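# Carry the tube rack to the next room's counter

## Task

Move the tube rack onto the counter in the adjoining room so that it stands upright and each tube sits fully seated in a hole; the rack and tubes must never touch the floor, the robot must not tip over or finish leaning, and the result has to stay in place without the robot holding it, so release the rack and back away at the end. Keep in mind that the connecting door swings shut on its own.

## Robot and tools

ROBOT. A Hello Robot Stretch 3 with one arm. Its two-wheeled base is 0.33 m long and 0.34 m wide and can only drive straight or spin in place, never sideways. The spin pivot is midway between the drive wheels, 0.05 m behind the front edge. A lift on a mast raises the arm, and the arm telescopes out to the robot's right. To shift the gripper forward or back you drive the base. With the arm pulled in and the wrist folded, spinning sweeps a circle of 0.28 m radius; an unfolded level wrist reaches past it. Passing through the self-closing door and setting a rack of tubes down gently are the hard parts; something may occasionally nudge loose objects.

FRAMES. Base frame: origin on the floor between the drive wheels, x forward, y left, z up. hand_pose is reported in it, at the point where closed fingertips meet. Odometry frame is the base frame at the scene's start; heading is positive to the left, range -3.142 to 3.142.

execute_actions takes "actions", a list run in order (empty list just returns state and images). Each action may hold "robot", "steps" (1 to 450 control steps at 30 per second, default 1) and "until". An action with only "steps" just waits. "robot" is one of: a command object; a list of up to 8 commands run back to back, which may include {"pause_s": s} with s at most 15; or {"stop": true}, which brakes everything and clears the queue.
A command can contain:
- "base": exactly one of {"translate_m": d} (metres, forward positive, |d| at most 1) or {"rotate_rad": d} (radians, counter-clockwise/left positive, |d| at most 3.2). Both are offsets from wherever the base is when that command begins.
- "joints": absolute targets by name; unnamed joints keep their previous target. Ranges: lift_m 0 to 1.1 (arm height); arm_m 0 to 0.52 (extension); wrist_yaw_rad -1.345 to 4.42 (0 along the arm, positive toward the front, 3.0 folded over the base); wrist_pitch_rad -1.57 to 0.451 (0 level, negative tips fingers down); wrist_roll_rad -2.911 to 2.911 (0 fingers side by side); gripper_m -0.089 to 0.179 (bigger is wider; real fingertip gap is about 0.007 m less when almost shut and 0.025 m less fully open, zero below 0.007); head_pan_rad -3.953 to 1.73 (0 forward, positive left, -1.57 looks along the arm); head_tilt_rad -1.53 to 0.419 (negative down).
- "contact_limits": {"arm_m": effort %} from 1 to 100, setting the motor effort at which the arm halts; lower is gentler, too low halts immediately. It applies until the next arm_m command.
Any out-of-range value or malformed action rejects the whole call and nothing runs. New commands act immediately, replacing older goals and discarding an old queue; targets too close may overshoot and return.

"until" ends an action early. {"robot": {"status": "ended"}} fires when nothing reads moving and no queue runs (or at once if the first command is refused). You can also test fields, e.g. {"robot": {"lift_m": [">", 0.3], "base_status": ["!=", "moving"]}}, using =, !=, <, <=, >, >=; readings compare at three decimals, base translate/rotate at four. {"any": {"status": "ended"}} fires when any one motion or the queue ends. Don't wait for an exact reading with "=".

SPEED. Full base speed (0.30 m/s, 1.9 rad/s) only with lift_m under 0.30, arm_m under 0.03 and wrist_yaw_rad over 2.54; otherwise 0.10 m/s and 0.63 rad/s.

GRIPPER. Grip by sending a value below the object's width (lower squeezes harder); release by going at least 0.02 above the touch value. Neither the reading nor "done" proves a hold. Over-squeezing triggers a stall guard that weakens the grip; send a new value to re-squeeze.

SELF-COLLISION. Fold or unfold the wrist only with lift_m 0.32 to 0.95, wrist_pitch_rad -0.4, roll near 0. Once folded, lift may drop to 0.25. If yaw is below -0.4, keep pitch at -0.5 or lower.

BALANCE. Pushing into something rigid with the gripper above roughly 0.45 m can tip the robot, more so with a raised contact limit or a repeated push after a contact_stop. Driving while holding or pressing something fixed, or snagging furniture (especially reversing), can tip it. Recover by reversing the last move in small steps, pulling the gripper off, and if still tipped lowering lift_m to about 0.2.

RESULTS. Each result is a snapshot plus one image per camera. base_status shows progress like (translate_m +0.12 of +0.30); joint_goals, joint_status, measured_speeds, and refusals/queue/queue_left appear. Status words: moving, done (within tolerance), off_target (stopped short, may still push), contact_stop (lift or arm hit something and went slack), time_out, stopped, not_commanded, torque_fault (wrist servo off about 10 s after hard pushing; joint limp, goals refused). Queues advance on done (and off_target for gripper or base); other endings drop the rest, reported in a "dropped:" line. "refused:" lines name rejected goals; "replaced:" reports how a superseded motion ended. "robot.on_its_own" appears when the robot changed a goal, a joint is slack or off, a motor at rest is loaded, or base_tilt drifts 3 degrees (7.5 while driving) from its start value.
Other readings: lidar_m, 12 distances in 30-degree sectors from straight ahead counter-clockwise (4th left, 7th behind, 10th right), plane 0.17 m high, range 0.15 to 12 m, blind to glass and low objects; wrist_depth_mm (45 to 1000) and head_depth_mm (280 to 4000), 7x7 median depths; base_odometry from wheels, turned_by_wheels and turned_by_imu; base_tilt in degrees (forward/right positive, bias up to ~4); motor_effort in percent with peak in brackets, positive pushing toward higher values, biased and noisy.

zoom_image: "camera" is head_camera (896x504), nav_camera (672x504 fisheye) or wrist_camera (644x364); "region" is [x0, y0, x1, y1] in pixels from the top-left, at most 504 by 504.

finished_scene: {"scene": n} ends that scene irreversibly and grades it. First let all motion settle, open the gripper off the rack and move clear. Avoid drops, slams, hard hits, torque faults and anything reaching the floor.

Each tool is called by a JSON object that holds its "method" and its "body".

## Session

{"method": "execute_actions", "body": {"actions": []}}

Scene clock: 0.00 s.
robot.base_odometry: x=+0.000 y=+0.000 heading=+0.000 (m, m, rad; robot's odometry frame)
robot.turned_by_wheels: +0.000 (rad since the last result)
robot.turned_by_imu: +0.000 (rad since the last result)
robot.base_tilt: forward=+0.2 right=-1.8 (deg)
robot.lidar_m: 0.74 0.95 2.34 2.82 1.91 1.79 1.04 0.71 0.66 0.67 0.78 0.73
robot.head_depth_mm: 643 647 648 649 650 653 653 / 676 677 677 679 680 683 683 / 709 707 712 714 714 715 717 / 748 747 751 753 753 752 757 / 786 788 792 792 793 800 799 / 831 834 836 836 842 845 844 / 885 885 890 891 890 895 898
robot.base_status: not_commanded
robot.joint_positions: lift_m=+0.396 arm_m=-0.001 wrist_yaw_rad=+2.949 wrist_pitch_rad=-0.437 wrist_roll_rad=-0.005 gripper_m=+0.037 head_pan_rad=+0.010 head_tilt_rad=-0.015
robot.joint_goals: lift_m=+0.396 arm_m=-0.001 wrist_yaw_rad=+2.949 wrist_pitch_rad=-0.437 wrist_roll_rad=-0.005 gripper_m=+0.037 head_pan_rad=+0.010 head_tilt_rad=-0.015
robot.joint_status: lift_m=not_commanded arm_m=not_commanded wrist_yaw_rad=not_commanded wrist_pitch_rad=not_commanded wrist_roll_rad=not_commanded gripper_m=not_commanded head_pan_rad=not_commanded head_tilt_rad=not_commanded
robot.measured_speeds: translate_m=+0.000 rotate_rad=+0.000 lift_m=+0.000 arm_m=+0.000 wrist_yaw_rad=+0.000 wrist_pitch_rad=+0.000 wrist_roll_rad=+0.000 head_pan_rad=+0.000 head_tilt_rad=+0.000
robot: refusals=0 queue=idle queue_left=0
robot.motor_effort: left_wheel=+0 right_wheel=-1 lift_m=+31 arm_m=+0 wrist_yaw_rad=+0 wrist_pitch_rad=+7 wrist_roll_rad=+0 gripper_m=+0 head_pan_rad=-1 head_tilt_rad=+1 (%)
robot.hand_pose: x=+0.0213 y=+0.0735 z=+0.4046 quat_wxyz=(+0.219, +0.700, +0.087, +0.674) (m; robot's base frame)
robot.wrist_depth_mm: - - - - - - - / - - - - - - - / - - - - - - - / - - 972 941 915 908 892 / 792 772 792 750 746 714 721 / 652 651 - 630 - 611 602 / 559 545 - 557 535 530 518
pictures: head_camera (sideways: a quarter turn clockwise sets it upright), nav_camera (sideways: a quarter turn counterclockwise sets it upright), wrist_camera
Images, in order (width x height): head_camera 896x504, nav_camera 672x504, wrist_camera 644x364.

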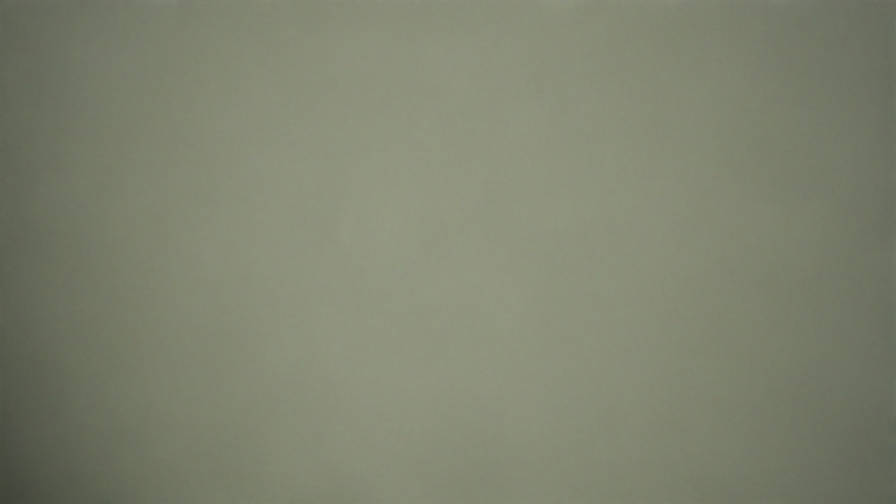

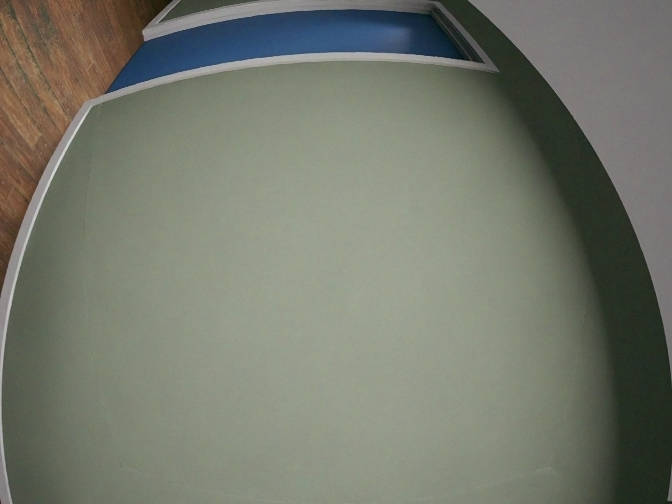

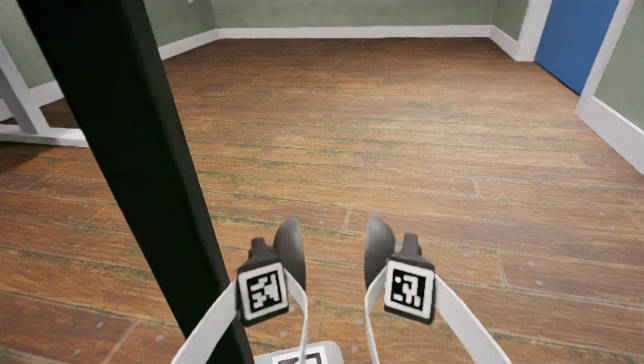

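{"method": "execute_actions", "body": {"actions": [{"robot":{"joints":{"head_pan_rad":1.5,"head_tilt_rad":-0.5}},"steps":90,"until":{"robot":{"status":"ended"}}}]}}

{"method": "execute_actions", "body": {"actions": [{"robot":{"joints":{"head_pan_rad":-3.0,"head_tilt_rad":-0.5}},"steps":150,"until":{"robot":{"status":"ended"}}}]}}

Scene clock: 9.53 s.
robot.base_odometry: x=+0.000 y=+0.000 heading=+0.000 (m, m, rad; robot's odometry frame)
robot.turned_by_wheels: +0.000 (rad since the last result)
robot.turned_by_imu: -0.001 (rad since the last result)
robot.base_tilt: forward=+0.1 right=-1.7 (deg)
robot.lidar_m: 0.74 0.95 2.35 2.82 1.92 1.79 1.04 0.71 0.66 0.67 0.78 0.73
robot.head_depth_mm: 2554 2773 3015 2781 2021 1564 1283 / 2622 2813 3099 2791 1989 1565 1282 / 2710 2985 3270 2755 1988 1547 1276 / 2785 3015 3366 2767 1991 1559 1284 / 2914 3196 3438 2694 1957 1542 1268 / 2900 3092 3384 2706 1972 1534 1273 / 2489 2602 2787 2674 1943 1535 1262
robot.base_status: not_commanded
robot.joint_positions: lift_m=+0.396 arm_m=-0.001 wrist_yaw_rad=+2.949 wrist_pitch_rad=-0.437 wrist_roll_rad=-0.005 gripper_m=+0.037 head_pan_rad=+1.493 head_tilt_rad=-0.494
robot.joint_goals: lift_m=+0.396 arm_m=-0.001 wrist_yaw_rad=+2.949 wrist_pitch_rad=-0.437 wrist_roll_rad=-0.005 gripper_m=+0.037 head_pan_rad=+1.500 head_tilt_rad=-0.500
robot.joint_status: lift_m=not_commanded arm_m=not_commanded wrist_yaw_rad=not_commanded wrist_pitch_rad=not_commanded wrist_roll_rad=not_commanded gripper_m=not_commanded head_pan_rad=done head_tilt_rad=done
robot.measured_speeds: translate_m=+0.000 rotate_rad=+0.000 lift_m=+0.000 arm_m=+0.000 wrist_yaw_rad=+0.000 wrist_pitch_rad=+0.000 wrist_roll_rad=+0.000 head_pan_rad=+0.000 head_tilt_rad=+0.000
robot: refusals=0 queue=done queue_left=0
robot.motor_effort: left_wheel=+0(0) right_wheel=+0(0) lift_m=+31(31) arm_m=-1(1) wrist_yaw_rad=+0(0) wrist_pitch_rad=+7(7) wrist_roll_rad=+0(0) gripper_m=-1(0) head_pan_rad=+5(54) head_tilt_rad=-2(25) (%)
robot.hand_pose: x=+0.0213 y=+0.0735 z=+0.4046 quat_wxyz=(+0.219, +0.700, +0.087, +0.674) (m; robot's base frame)
robot.wrist_depth_mm: - - - - - - - / - - - - - - - / - - - - - - - / - - 976 922 947 899 861 / 792 790 766 746 771 729 717 / 653 654 - 628 - 614 599 / 559 556 - 546 540 530 519
pictures: head_camera (sideways: a quarter turn clockwise sets it upright), nav_camera (sideways: a quarter turn counterclockwise sets it upright), wrist_camera
Images, in order (width x height): head_camera 896x504, nav_camera 672x504, wrist_camera 644x364.

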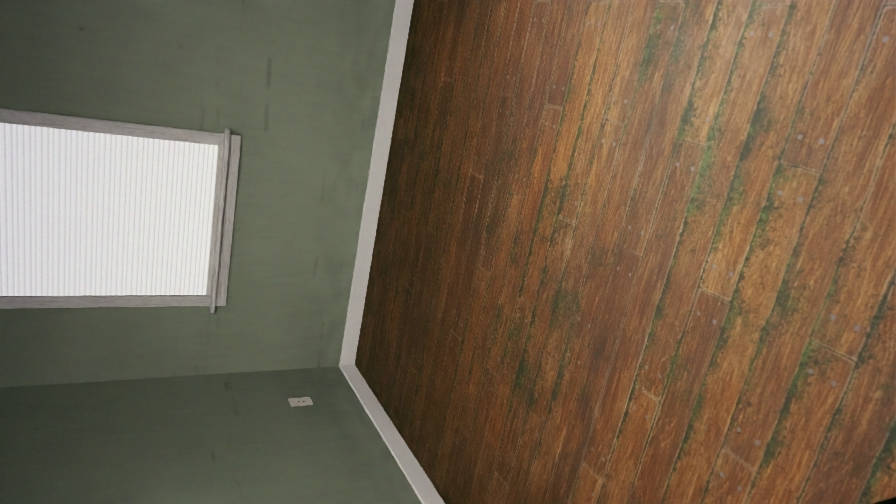

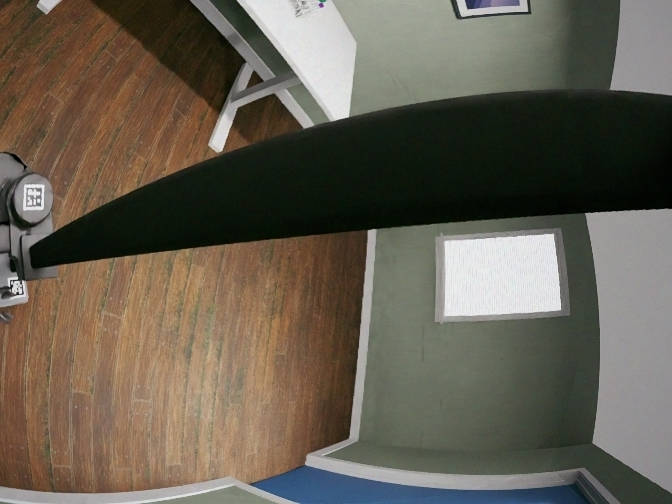

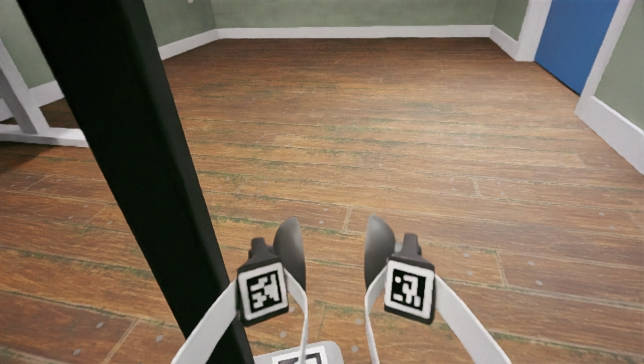

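Scene clock: 12.03 s.
robot.base_odometry: x=+0.000 y=+0.000 heading=+0.000 (m, m, rad; robot's odometry frame)
robot.turned_by_wheels: +0.000 (rad since the last result)
robot.turned_by_imu: -0.001 (rad since the last result)
robot.base_tilt: forward=+0.2 right=-1.8 (deg)
robot.lidar_m: 0.74 0.95 2.34 2.82 1.91 1.79 1.04 0.71 0.66 0.67 0.77 0.72
robot.head_depth_mm: 1509 1642 1713 1236 1974 1572 1285 / 1442 1645 1813 1371 1855 1564 1281 / 1195 1328 1513 1615 1919 1553 1280 / 1004 1098 1224 1382 1589 1553 1274 / 867 944 1035 1135 1271 1410 1273 / 769 825 895 972 1065 1185 1236 / 689 733 787 845 918 1001 1096
robot.base_status: not_commanded
robot.joint_positions: lift_m=+0.396 arm_m=-0.001 wrist_yaw_rad=+2.949 wrist_pitch_rad=-0.437 wrist_roll_rad=-0.005 gripper_m=+0.037 head_pan_rad=-2.993 head_tilt_rad=-0.494
robot.joint_goals: lift_m=+0.396 arm_m=-0.001 wrist_yaw_rad=+2.949 wrist_pitch_rad=-0.437 wrist_roll_rad=-0.005 gripper_m=+0.037 head_pan_rad=-3.000 head_tilt_rad=-0.500
robot.joint_status: lift_m=not_commanded arm_m=not_commanded wrist_yaw_rad=not_commanded wrist_pitch_rad=not_commanded wrist_roll_rad=not_commanded gripper_m=not_commanded head_pan_rad=done head_tilt_rad=done
robot.measured_speeds: translate_m=+0.000 rotate_rad=+0.000 lift_m=+0.000 arm_m=+0.000 wrist_yaw_rad=+0.000 wrist_pitch_rad=+0.000 wrist_roll_rad=+0.000 head_pan_rad=+0.000 head_tilt_rad=+0.000
robot: refusals=0 queue=done queue_left=0
robot.motor_effort: left_wheel=+0(0) right_wheel=-1(0) lift_m=+31(31) arm_m=+0(0) wrist_yaw_rad=+0(0) wrist_pitch_rad=+7(7) wrist_roll_rad=+0(0) gripper_m=+0(0) head_pan_rad=-3(54) head_tilt_rad=-2(3) (%)
robot.hand_pose: x=+0.0213 y=+0.0735 z=+0.4046 quat_wxyz=(+0.219, +0.700, +0.087, +0.674) (m; robot's base frame)
robot.wrist_depth_mm: - - - - - - - / - - - - - - - / - - - - - - - / - - 943 916 917 906 863 / 786 760 789 729 774 715 708 / 663 645 - 622 - 607 597 / 561 564 - 558 538 533 514
pictures: head_camera (sideways: a quarter turn clockwise sets it upright), nav_camera (sideways: a quarter turn counterclockwise sets it upright), wrist_camera
Images, in order (width x height): head_camera 896x504, nav_camera 672x504, wrist_camera 644x364.

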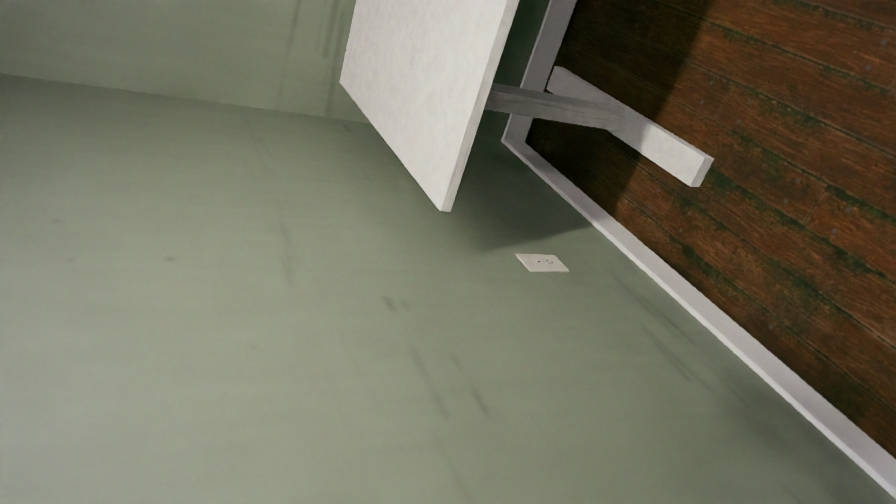

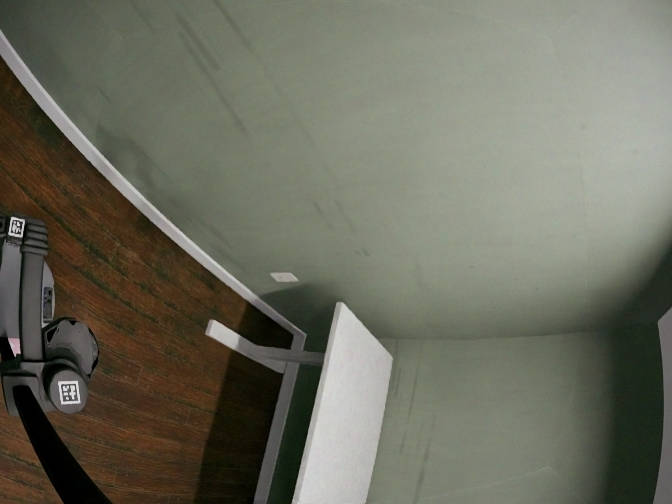

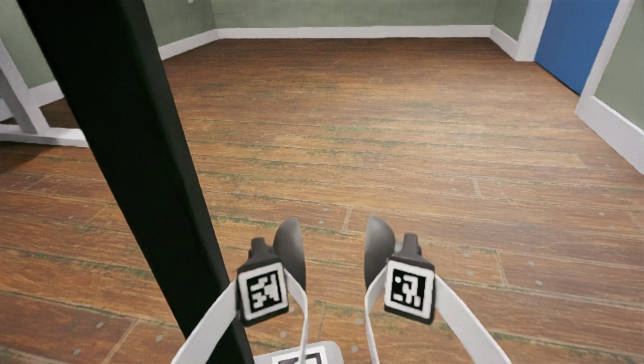

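{"method": "execute_actions", "body": {"actions": "[{\"robot\":[{\"joints\":{\"lift_m\":0.25,\"head_pan_rad\":-2.2,\"head_tilt_rad\":-0.5}},{\"base\":{\"rotate_rad\":-1.57}},{\"base\":{\"translate_m\":-0.8}}]},\"steps\":450,\"until\":{\"robot\":{\"status\":\"ended\"}}}]"}}


{"method": "execute_actions", "body": {"actions": [{"robot":[{"joints":{"lift_m":0.25,"head_pan_rad":-2.2,"head_tilt_rad":-0.5}},{"base":{"rotate_rad":-1.57}},{"base":{"translate_m":-0.8}}],"steps":450,"until":{"robot":{"status":"ended"}}}]}}

Scene clock: 35.00 s.
robot.base_odometry: x=-0.001 y=+0.800 heading=-1.570 (m, m, rad; robot's odometry frame)
robot.turned_by_wheels: -1.570 (rad since the last result)
robot.turned_by_imu: -1.585 (rad since the last result)
robot.base_tilt: forward=+0.2 right=-1.8 (deg)
robot.lidar_m: 1.41 1.13 1.06 1.08 1.50 2.37 2.28 1.55 1.01 1.48 1.48 1.38
robot.head_depth_mm: 1321 1459 1617 1815 1983 1572 1284 / 1297 1418 1571 1770 1913 1562 1282 / 1273 1386 1544 1737 1831 1566 1279 / 1238 1355 1500 1200 945 1541 1276 / 1196 1329 1464 1199 905 1453 1268 / 1173 1300 1442 1188 904 1527 1270 / 1141 1278 1394 1174 858 1540 1258
robot.base_status: done (translate_m -0.8000 of -0.8000)
robot.joint_positions: lift_m=+0.250 arm_m=-0.001 wrist_yaw_rad=+2.949 wrist_pitch_rad=-0.437 wrist_roll_rad=-0.005 gripper_m=+0.037 head_pan_rad=-2.207 head_tilt_rad=-0.495
robot.joint_goals: lift_m=+0.250 arm_m=-0.001 wrist_yaw_rad=+2.949 wrist_pitch_rad=-0.437 wrist_roll_rad=-0.005 gripper_m=+0.037 head_pan_rad=-2.200 head_tilt_rad=-0.500
robot.joint_status: lift_m=done arm_m=not_commanded wrist_yaw_rad=not_commanded wrist_pitch_rad=not_commanded wrist_roll_rad=not_commanded gripper_m=not_commanded head_pan_rad=done head_tilt_rad=done
robot.measured_speeds: translate_m=+0.000 rotate_rad=+0.000 lift_m=+0.000 arm_m=+0.000 wrist_yaw_rad=+0.000 wrist_pitch_rad=+0.000 wrist_roll_rad=+0.000 head_pan_rad=+0.000 head_tilt_rad=+0.000
robot: refusals=0 queue=done queue_left=0
robot.motor_effort: left_wheel=+4(15) right_wheel=-3(6) lift_m=+27(32) arm_m=+0(0) wrist_yaw_rad=+0(0) wrist_pitch_rad=+7(7) wrist_roll_rad=+0(0) gripper_m=+0(0) head_pan_rad=+4(51) head_tilt_rad=-2(2) (%)
robot.hand_pose: x=+0.0213 y=+0.0734 z=+0.2585 quat_wxyz=(+0.219, +0.700, +0.087, +0.674) (m; robot's base frame)
robot.wrist_depth_mm: - - - - 930 905 870 / - - - - - 936 913 / 972 - 910 869 874 841 817 / 726 - 688 677 661 634 628 / 566 563 547 550 551 525 518 / 472 489 - - - 437 433 / - - - - 386 380 372
pictures: head_camera (sideways: a quarter turn clockwise sets it upright), nav_camera (sideways: a quarter turn counterclockwise sets it upright), wrist_camera
Images, in order (width x height): head_camera 896x504, nav_camera 672x504, wrist_camera 644x364.

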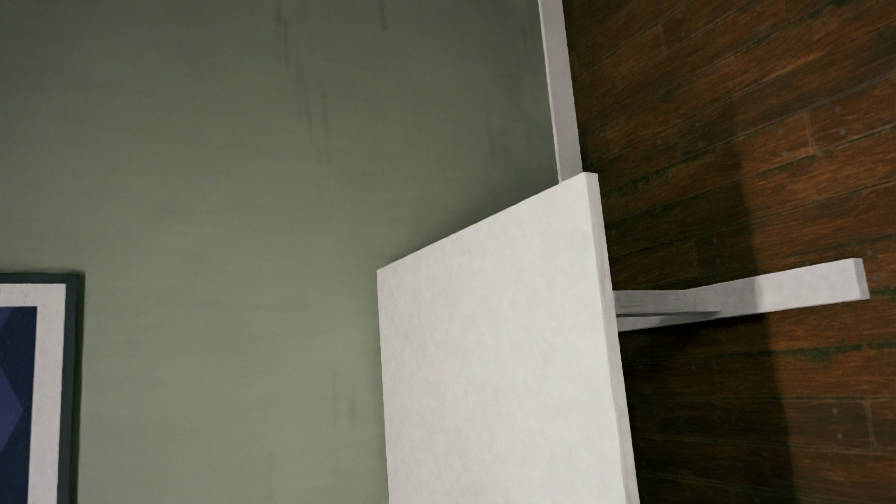

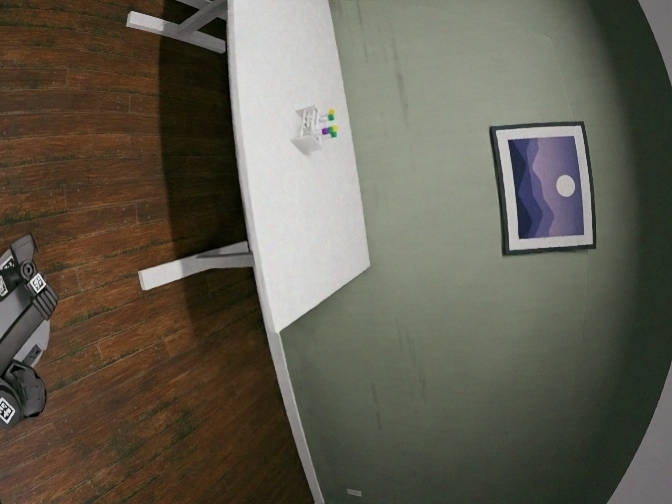

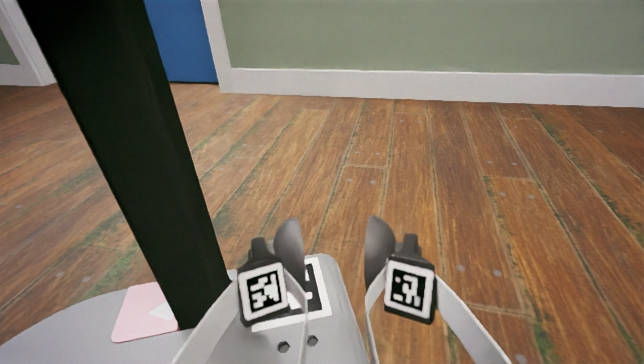

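{"method": "execute_actions", "body": {"actions": [{"robot":{"joints":{"head_pan_rad":-1.57,"head_tilt_rad":-0.5}},"steps":90,"until":{"robot":{"status":"ended"}}}]}}

{"method": "zoom_image", "body": {"camera": "head_camera", "region": [200,100,700,400]}}

Scene clock: 45.63 s.
robot.base_odometry: x=-0.001 y=+0.800 heading=-1.570 (m, m, rad; robot's odometry frame)
robot.turned_by_wheels: +0.000 (rad since the last result)
robot.turned_by_imu: -0.001 (rad since the last result)
robot.base_tilt: forward=+0.1 right=-1.8 (deg)
robot.lidar_m: 1.40 1.13 1.06 1.08 1.50 2.37 2.28 1.55 1.01 1.48 1.48 1.38
robot.head_depth_mm: 1160 1277 1387 1233 887 1479 1250 / 1225 1326 1453 1221 885 1560 1284 / 1270 1378 1526 1071 948 1550 1280 / 1332 1456 1583 1201 988 1553 1280 / 1399 1548 1639 1196 1765 1538 1270 / 1473 1615 1744 1192 1824 1536 1263 / 1548 1700 1821 1183 1759 1537 1264
robot.base_status: done (translate_m -0.8000 of -0.8000)
robot.joint_positions: lift_m=+0.250 arm_m=-0.001 wrist_yaw_rad=+2.949 wrist_pitch_rad=-0.437 wrist_roll_rad=-0.005 gripper_m=+0.037 head_pan_rad=-1.577 head_tilt_rad=-0.495
robot.joint_goals: lift_m=+0.250 arm_m=-0.001 wrist_yaw_rad=+2.949 wrist_pitch_rad=-0.437 wrist_roll_rad=-0.005 gripper_m=+0.037 head_pan_rad=-1.570 head_tilt_rad=-0.500
robot.joint_status: lift_m=done arm_m=not_commanded wrist_yaw_rad=not_commanded wrist_pitch_rad=not_commanded wrist_roll_rad=not_commanded gripper_m=not_commanded head_pan_rad=done head_tilt_rad=done
robot.measured_speeds: translate_m=+0.000 rotate_rad=+0.000 lift_m=+0.000 arm_m=+0.000 wrist_yaw_rad=+0.000 wrist_pitch_rad=+0.000 wrist_roll_rad=+0.000 head_pan_rad=+0.000 head_tilt_rad=+0.000
robot: refusals=0 queue=done queue_left=0
robot.motor_effort: left_wheel=+4(3) right_wheel=-2(3) lift_m=+27(27) arm_m=-1(0) wrist_yaw_rad=+0(0) wrist_pitch_rad=+7(7) wrist_roll_rad=+0(0) gripper_m=+0(0) head_pan_rad=+4(45) head_tilt_rad=-2(2) (%)
robot.hand_pose: x=+0.0213 y=+0.0734 z=+0.2585 quat_wxyz=(+0.219, +0.700, +0.087, +0.674) (m; robot's base frame)
robot.wrist_depth_mm: - - - - 954 894 854 / - - - - - 945 915 / - - 900 891 860 837 834 / 738 - 692 677 663 656 642 / 569 553 572 543 545 525 513 / 474 482 - - - 440 431 / - - - - 380 381 380
pictures: head_camera (sideways: a quarter turn clockwise sets it upright), nav_camera (sideways: a quarter turn counterclockwise sets it upright), wrist_camera
Images, in order (width x height): head_camera 896x504, nav_camera 672x504, wrist_camera 644x364.

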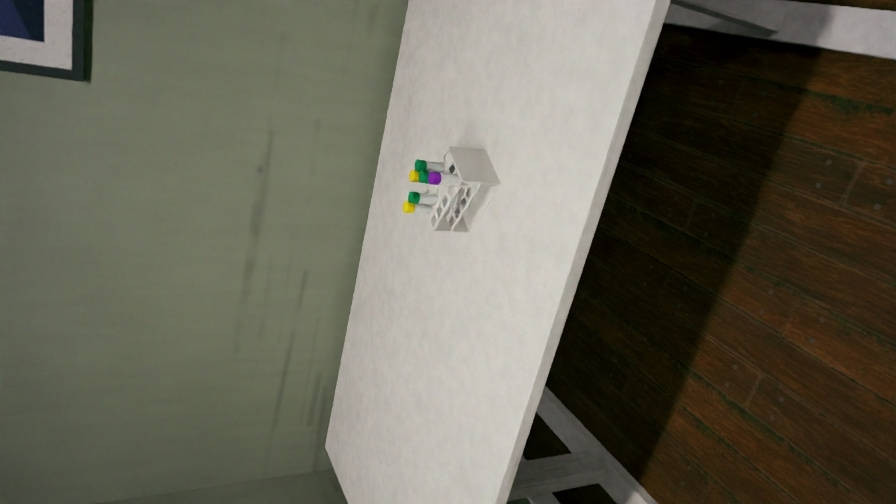

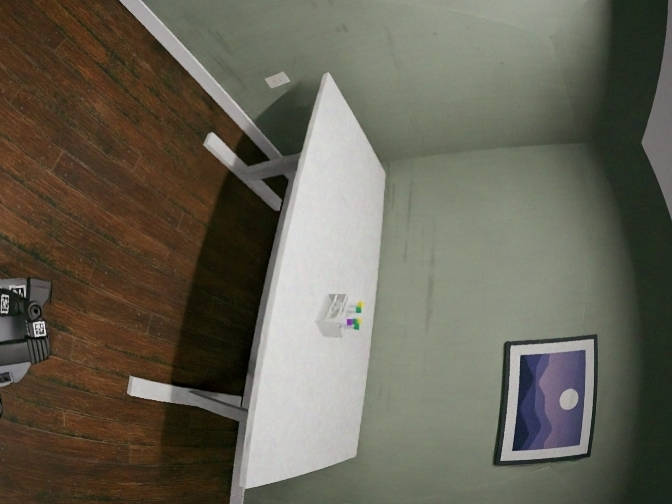

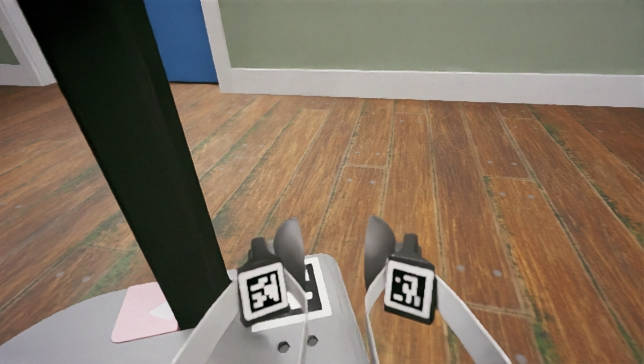

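Region (200, 100, 700, 400) of head_camera's 896x504 image, scaled by 1.008, with more detail than that image has; it fills the top 302 rows of this view, and the rest is white.

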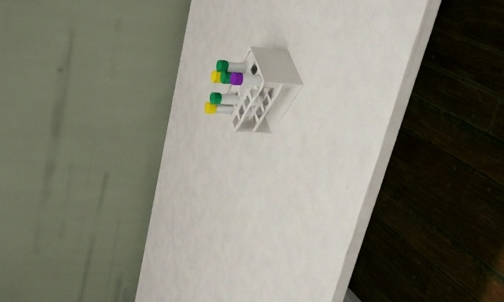

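{"method": "execute_actions", "body": {"actions": [{"robot":[{"base":{"rotate_rad":-1.96}},{"base":{"translate_m":0.25}},{"base":{"rotate_rad":1.57}},{"base":{"translate_m":0.2},"joints":{"lift_m":0.9,"head_tilt_rad":-0.7}},{"joints":{"wrist_yaw_rad":0,"wrist_pitch_rad":-0.4,"gripper_m":0.15}}],"steps":450,"until":{"robot":{"status":"ended"}}},{"steps":300,"until":{"robot":{"status":"ended"}}}]}}

Scene clock: 78.17 s.
robot.base_odometry: x=-0.308 y=+0.710 heading=-1.960 (m, m, rad; robot's odometry frame)
robot.turned_by_wheels: -0.390 (rad since the last result)
robot.turned_by_imu: -0.399 (rad since the last result)
robot.base_tilt: forward=+0.1 right=-1.9 (deg)
robot.lidar_m: 1.17 1.23 1.34 1.30 1.37 2.06 2.59 1.65 0.82 1.22 1.20 1.17
robot.head_depth_mm: 1003 1132 1195 899 743 - - / 1014 1140 1193 895 757 - - / 1011 1139 1188 890 758 - - / 1017 1147 1173 828 752 - 1164 / 1023 1154 1171 828 698 1348 1158 / 1021 1160 1162 880 706 1338 1148 / 1026 1166 1149 874 704 1343 1152
robot.base_status: done (translate_m +0.2000 of +0.2000)
robot.joint_positions: lift_m=+0.900 arm_m=-0.001 wrist_yaw_rad=+0.003 wrist_pitch_rad=-0.419 wrist_roll_rad=-0.005 gripper_m=+0.150 head_pan_rad=-1.577 head_tilt_rad=-0.691
robot.joint_goals: lift_m=+0.900 arm_m=-0.001 wrist_yaw_rad=+0.000 wrist_pitch_rad=-0.400 wrist_roll_rad=-0.005 gripper_m=+0.150 head_pan_rad=-1.570 head_tilt_rad=-0.700
robot.joint_status: lift_m=done arm_m=not_commanded wrist_yaw_rad=done wrist_pitch_rad=done wrist_roll_rad=not_commanded gripper_m=done head_pan_rad=done head_tilt_rad=done
robot.measured_speeds: translate_m=+0.000 rotate_rad=+0.000 lift_m=+0.000 arm_m=+0.000 wrist_yaw_rad=+0.000 wrist_pitch_rad=+0.000 wrist_roll_rad=+0.000 head_pan_rad=+0.000 head_tilt_rad=+0.000
robot: refusals=0 queue=done queue_left=0
robot.motor_effort: left_wheel=-4(14) right_wheel=+2(8) lift_m=+35(40) arm_m=-1(1) wrist_yaw_rad=-2(3) wrist_pitch_rad=+10(11) wrist_roll_rad=+0(0) gripper_m=+0(86) head_pan_rad=+3(4) head_tilt_rad=-3(18) (%)
robot.hand_pose: x=-0.0209 y=-0.3687 z=+0.9123 quat_wxyz=(+0.694, +0.149, -0.689, -0.146) (m; robot's base frame)
robot.wrist_depth_mm: 878 891 897 865 876 875 847 / 991 998 917 953 937 925 906 / 850 799 770 722 722 721 - / 617 587 545 538 546 542 537 / 486 482 457 453 446 448 425 / 392 - 389 375 367 362 363 / 340 327 326 322 317 313 308
pictures: head_camera (sideways: a quarter turn clockwise sets it upright), nav_camera (sideways: a quarter turn counterclockwise sets it upright), wrist_camera
Images, in order (width x height): head_camera 896x504, nav_camera 672x504, wrist_camera 644x364.

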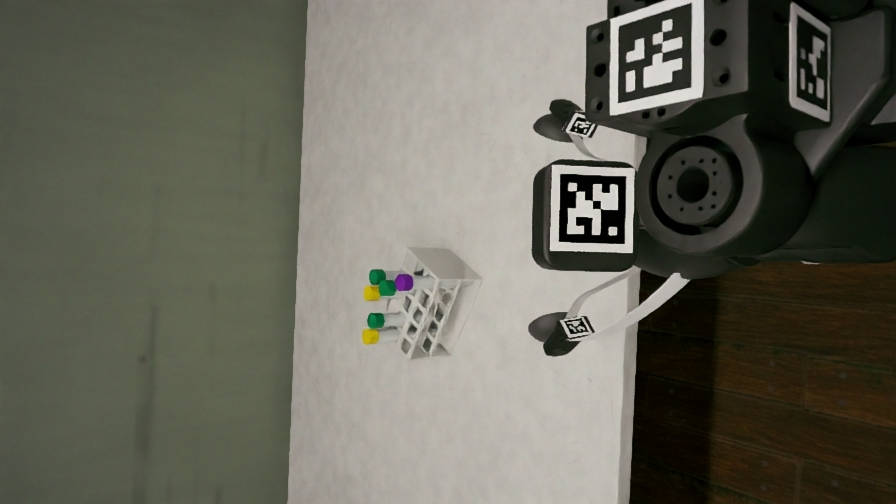

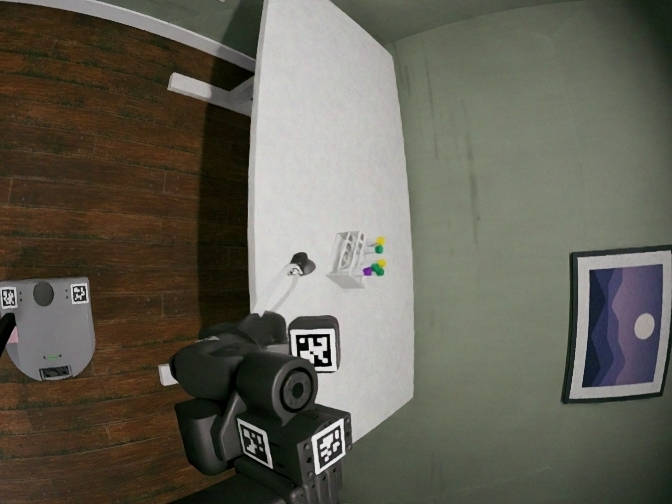

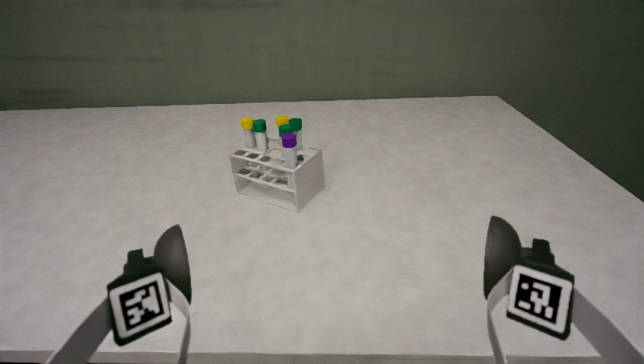

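{"method": "execute_actions", "body": {"actions": [{"robot":{"base":{"translate_m":0.07},"joints":{"arm_m":0.15,"wrist_pitch_rad":-0.6,"lift_m":0.95}},"steps":300,"until":{"robot":{"status":"ended"}}}]}}

{"method": "zoom_image", "body": {"camera": "wrist_camera", "region": [200,40,440,200]}}

{"method": "zoom_image", "body": {"camera": "head_camera", "region": [330,200,530,400]}}

Scene clock: 93.60 s.
robot.base_odometry: x=-0.335 y=+0.645 heading=-1.960 (m, m, rad; robot's odometry frame)
robot.turned_by_wheels: +0.000 (rad since the last result)
robot.turned_by_imu: -0.001 (rad since the last result)
robot.base_tilt: forward=+0.2 right=-1.8 (deg)
robot.lidar_m: 1.10 1.16 1.34 1.30 1.36 2.05 2.65 1.66 0.86 1.22 1.12 1.13
robot.head_depth_mm: 1009 1131 - - 719 1329 1148 / 1006 1140 - - 705 1356 1163 / 1016 1147 1243 - 695 1358 1157 / 1017 1144 1230 825 691 1346 1159 / 1023 1156 1168 853 706 1341 1155 / 1029 1163 1155 874 707 1345 1155 / 1036 1167 1159 870 724 1331 1147
robot.base_status: done (translate_m +0.0700 of +0.0700)
robot.joint_positions: lift_m=+0.950 arm_m=+0.150 wrist_yaw_rad=+0.001 wrist_pitch_rad=-0.610 wrist_roll_rad=-0.005 gripper_m=+0.150 head_pan_rad=-1.577 head_tilt_rad=-0.691
robot.joint_goals: lift_m=+0.950 arm_m=+0.150 wrist_yaw_rad=+0.000 wrist_pitch_rad=-0.600 wrist_roll_rad=-0.005 gripper_m=+0.150 head_pan_rad=-1.570 head_tilt_rad=-0.700
robot.joint_status: lift_m=done arm_m=done wrist_yaw_rad=done wrist_pitch_rad=done wrist_roll_rad=not_commanded gripper_m=done head_pan_rad=done head_tilt_rad=done
robot.measured_speeds: translate_m=+0.000 rotate_rad=+0.000 lift_m=+0.000 arm_m=+0.000 wrist_yaw_rad=+0.000 wrist_pitch_rad=+0.000 wrist_roll_rad=+0.000 head_pan_rad=+0.000 head_tilt_rad=+0.000
robot: refusals=0 queue=done queue_left=0
robot.motor_effort: left_wheel=-3(6) right_wheel=+1(5) lift_m=+36(34) arm_m=+3(4) wrist_yaw_rad=-1(2) wrist_pitch_rad=+6(9) wrist_roll_rad=+0(0) gripper_m=+0(0) head_pan_rad=+4(4) head_tilt_rad=-3(3) (%)
robot.hand_pose: x=-0.0213 y=-0.4909 z=+0.9220 quat_wxyz=(+0.676, +0.214, -0.672, -0.212) (m; robot's base frame)
robot.wrist_depth_mm: 804 778 773 770 757 739 740 / 827 800 744 746 711 684 809 / 632 606 604 440 569 558 561 / 508 507 491 402 476 475 464 / 434 434 421 412 412 415 395 / 380 - 369 364 359 352 348 / 340 324 325 321 316 311 308
pictures: head_camera (sideways: a quarter turn clockwise sets it upright), nav_camera (sideways: a quarter turn counterclockwise sets it upright), wrist_camera
Images, in order (width x height): head_camera 896x504, nav_camera 672x504, wrist_camera 644x364.

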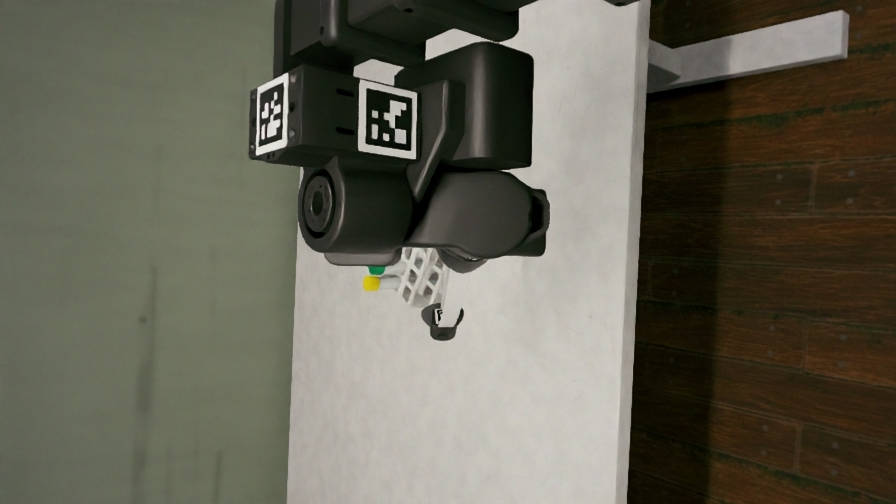

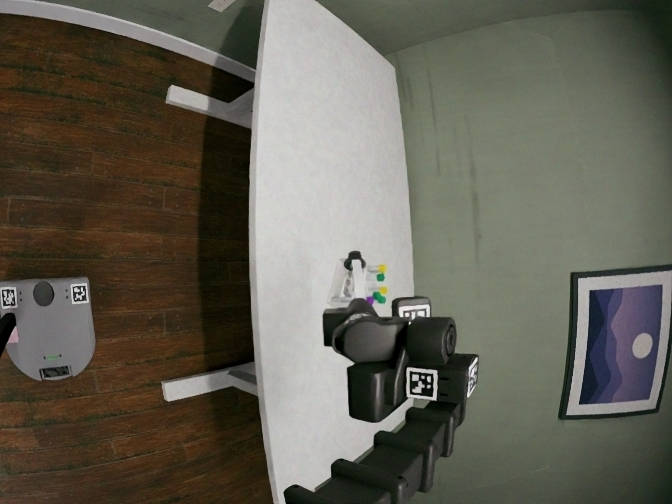

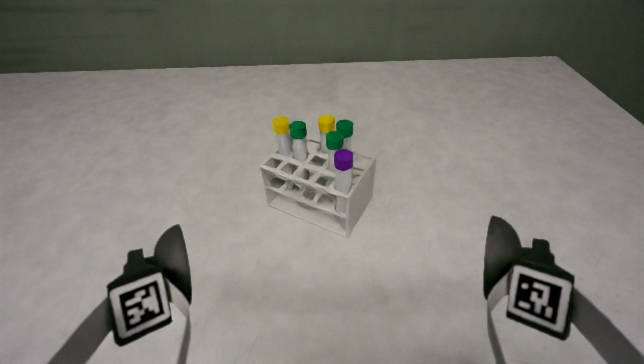

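Region (200, 40, 440, 200) of wrist_camera's 644x364 image, scaled by 2.100.

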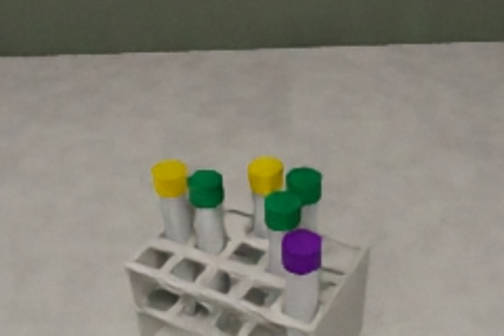

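Region (330, 200, 530, 400) of head_camera's 896x504 image, scaled by 2.520, with more detail than that image has.

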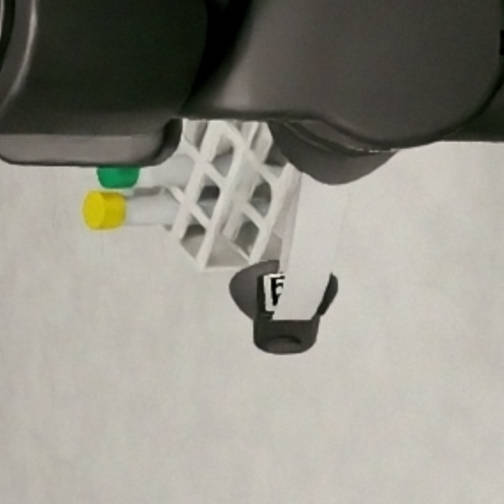

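{"method": "execute_actions", "body": {"actions": [{"robot":{"base":{"translate_m":0.09},"joints":{"arm_m":0.22,"wrist_pitch_rad":-0.55,"wrist_yaw_rad":-0.4,"lift_m":0.88,"gripper_m":0.179}},"steps":300,"until":{"robot":{"status":"ended"}}}]}}

Scene clock: 106.53 s.
robot.base_odometry: x=-0.369 y=+0.561 heading=-1.960 (m, m, rad; robot's odometry frame)
robot.turned_by_wheels: +0.000 (rad since the last result)
robot.turned_by_imu: -0.002 (rad since the last result)
robot.base_tilt: forward=+0.1 right=-1.8 (deg)
robot.lidar_m: 1.01 1.07 1.33 1.30 1.36 2.04 2.74 1.66 0.90 1.22 1.06 1.04
robot.head_depth_mm: 1014 1141 1205 - - 1318 1173 / 1011 1145 1245 - 704 1358 1171 / 1021 1156 1249 - 695 1351 1161 / 1020 1148 1206 901 708 1349 1160 / 1032 1161 1176 883 705 1345 1157 / 1033 1166 1158 878 728 1340 1150 / 1032 1172 1154 872 723 1336 1147
robot.base_status: done (translate_m +0.0900 of +0.0900)
robot.joint_positions: lift_m=+0.880 arm_m=+0.220 wrist_yaw_rad=-0.398 wrist_pitch_rad=-0.567 wrist_roll_rad=-0.005 gripper_m=+0.179 head_pan_rad=-1.577 head_tilt_rad=-0.691
robot.joint_goals: lift_m=+0.880 arm_m=+0.220 wrist_yaw_rad=-0.400 wrist_pitch_rad=-0.550 wrist_roll_rad=-0.005 gripper_m=+0.179 head_pan_rad=-1.570 head_tilt_rad=-0.700
robot.joint_status: lift_m=done arm_m=done wrist_yaw_rad=done wrist_pitch_rad=done wrist_roll_rad=not_commanded gripper_m=done head_pan_rad=done head_tilt_rad=done
robot.measured_speeds: translate_m=+0.000 rotate_rad=+0.000 lift_m=+0.000 arm_m=+0.000 wrist_yaw_rad=+0.000 wrist_pitch_rad=+0.000 wrist_roll_rad=+0.000 head_pan_rad=+0.000 head_tilt_rad=+0.000
robot: refusals=0 queue=done queue_left=0
robot.motor_effort: left_wheel=-4(5) right_wheel=+2(7) lift_m=+27(34) arm_m=+3(4) wrist_yaw_rad=-2(3) wrist_pitch_rad=+9(13) wrist_roll_rad=+0(0) gripper_m=+0(86) head_pan_rad=+3(3) head_tilt_rad=-4(3) (%)
robot.hand_pose: x=-0.1002 y=-0.5519 z=+0.8609 quat_wxyz=(+0.628, +0.061, -0.703, -0.328) (m; robot's base frame)
robot.wrist_depth_mm: 582 624 694 758 806 953 - / 631 664 675 663 639 617 - / 551 536 476 490 489 483 472 / 434 426 316 339 404 396 386 / 362 362 333 338 343 337 336 / 317 307 302 301 294 294 292 / - 265 270 264 259 257 248
pictures: head_camera (sideways: a quarter turn clockwise sets it upright), nav_camera (sideways: a quarter turn counterclockwise sets it upright), wrist_camera
Images, in order (width x height): head_camera 896x504, nav_camera 672x504, wrist_camera 644x364.

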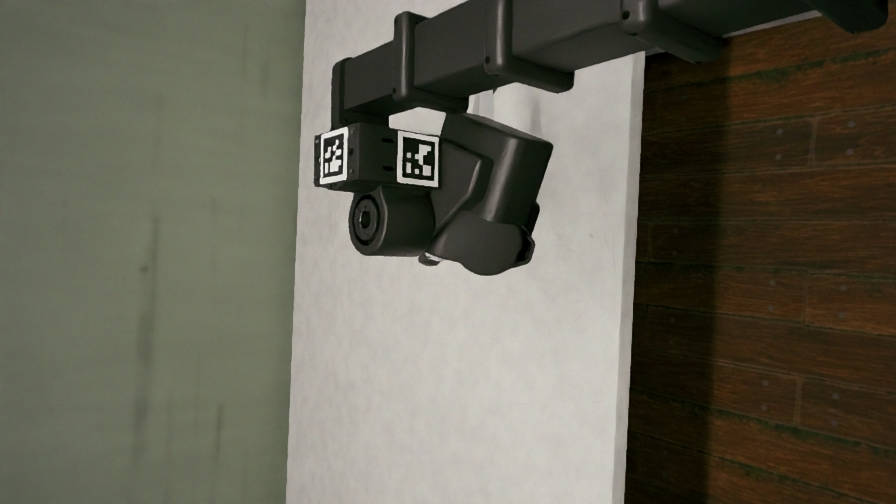

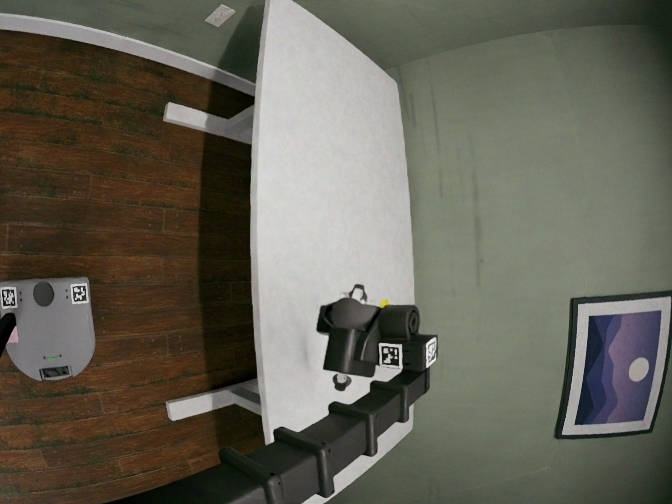

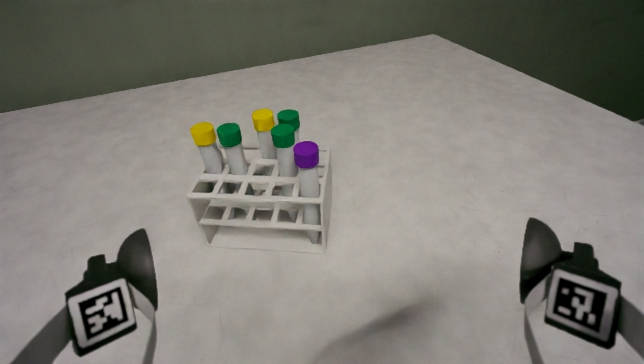

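{"method": "execute_actions", "body": {"actions": [{"robot":{"joints":{"arm_m":0.30,"lift_m":0.80}},"steps":300,"until":{"robot":{"status":"ended"}}}]}}

Scene clock: 115.07 s.
robot.base_odometry: x=-0.369 y=+0.561 heading=-1.960 (m, m, rad; robot's odometry frame)
robot.turned_by_wheels: +0.000 (rad since the last result)
robot.turned_by_imu: -0.001 (rad since the last result)
robot.base_tilt: forward=+0.1 right=-1.9 (deg)
robot.lidar_m: 1.01 1.06 1.33 1.30 1.36 2.05 2.74 1.67 0.91 1.23 1.06 1.04
robot.head_depth_mm: 1017 1147 1195 898 741 - - / 1012 1150 1188 - 713 1368 1169 / 1016 1151 1206 - 704 1359 1161 / 1021 1150 1173 897 708 1348 1158 / 1027 1163 1174 882 710 1345 1164 / 1032 1168 1158 877 727 1341 1151 / 1031 1169 1160 870 724 1344 1156
robot.base_status: done (translate_m +0.0900 of +0.0900)
robot.joint_positions: lift_m=+0.800 arm_m=+0.300 wrist_yaw_rad=-0.398 wrist_pitch_rad=-0.567 wrist_roll_rad=-0.005 gripper_m=+0.179 head_pan_rad=-1.577 head_tilt_rad=-0.691
robot.joint_goals: lift_m=+0.800 arm_m=+0.300 wrist_yaw_rad=-0.400 wrist_pitch_rad=-0.550 wrist_roll_rad=-0.005 gripper_m=+0.179 head_pan_rad=-1.570 head_tilt_rad=-0.700
robot.joint_status: lift_m=done arm_m=done wrist_yaw_rad=done wrist_pitch_rad=done wrist_roll_rad=not_commanded gripper_m=done head_pan_rad=done head_tilt_rad=done
robot.measured_speeds: translate_m=+0.000 rotate_rad=+0.000 lift_m=+0.000 arm_m=+0.000 wrist_yaw_rad=+0.000 wrist_pitch_rad=+0.000 wrist_roll_rad=+0.000 head_pan_rad=+0.000 head_tilt_rad=+0.000
robot: refusals=0 queue=done queue_left=0
robot.motor_effort: left_wheel=-3(3) right_wheel=+2(1) lift_m=+27(28) arm_m=+3(4) wrist_yaw_rad=-1(2) wrist_pitch_rad=+9(9) wrist_roll_rad=+0(0) gripper_m=+1(0) head_pan_rad=+3(3) head_tilt_rad=-3(3) (%)
robot.hand_pose: x=-0.1003 y=-0.6320 z=+0.7810 quat_wxyz=(+0.628, +0.061, -0.703, -0.328) (m; robot's base frame)
robot.wrist_depth_mm: 522 568 601 637 634 611 976 / 510 491 194 190 449 434 421 / 381 371 200 189 347 340 333 / 308 292 218 190 282 281 275 / 256 251 228 226 240 237 233 / 220 217 214 211 208 208 207 / - 186 189 185 184 181 174
pictures: head_camera (sideways: a quarter turn clockwise sets it upright), nav_camera (sideways: a quarter turn counterclockwise sets it upright), wrist_camera
Images, in order (width x height): head_camera 896x504, nav_camera 672x504, wrist_camera 644x364.

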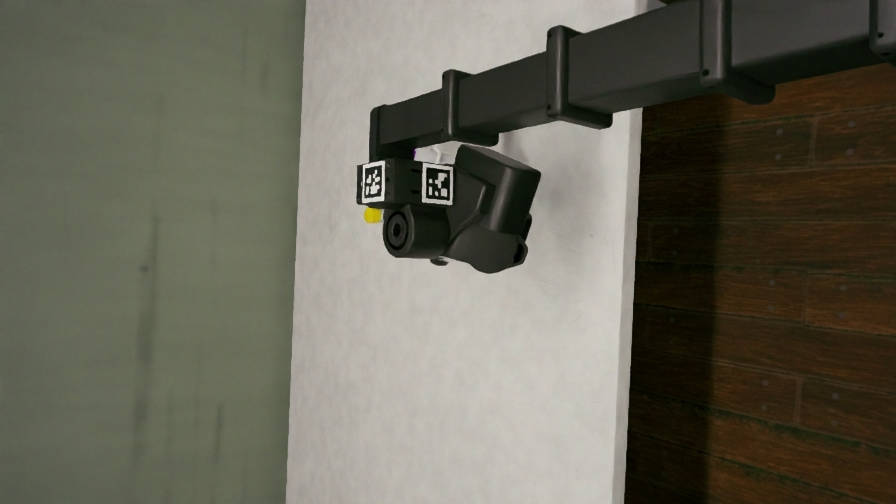

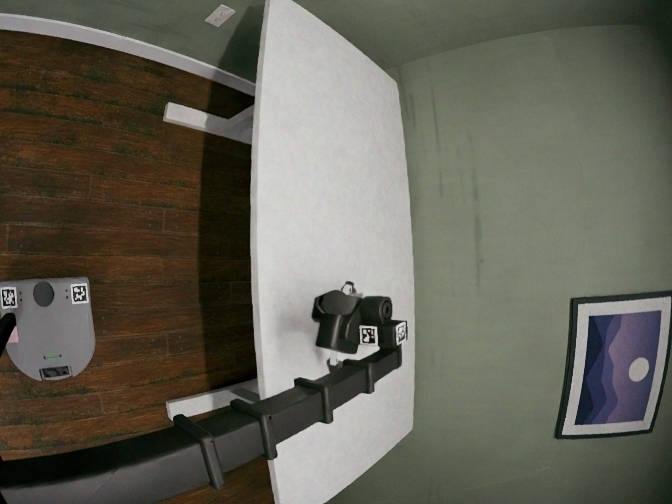

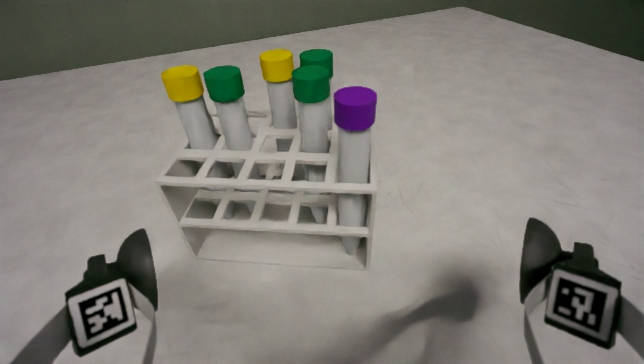

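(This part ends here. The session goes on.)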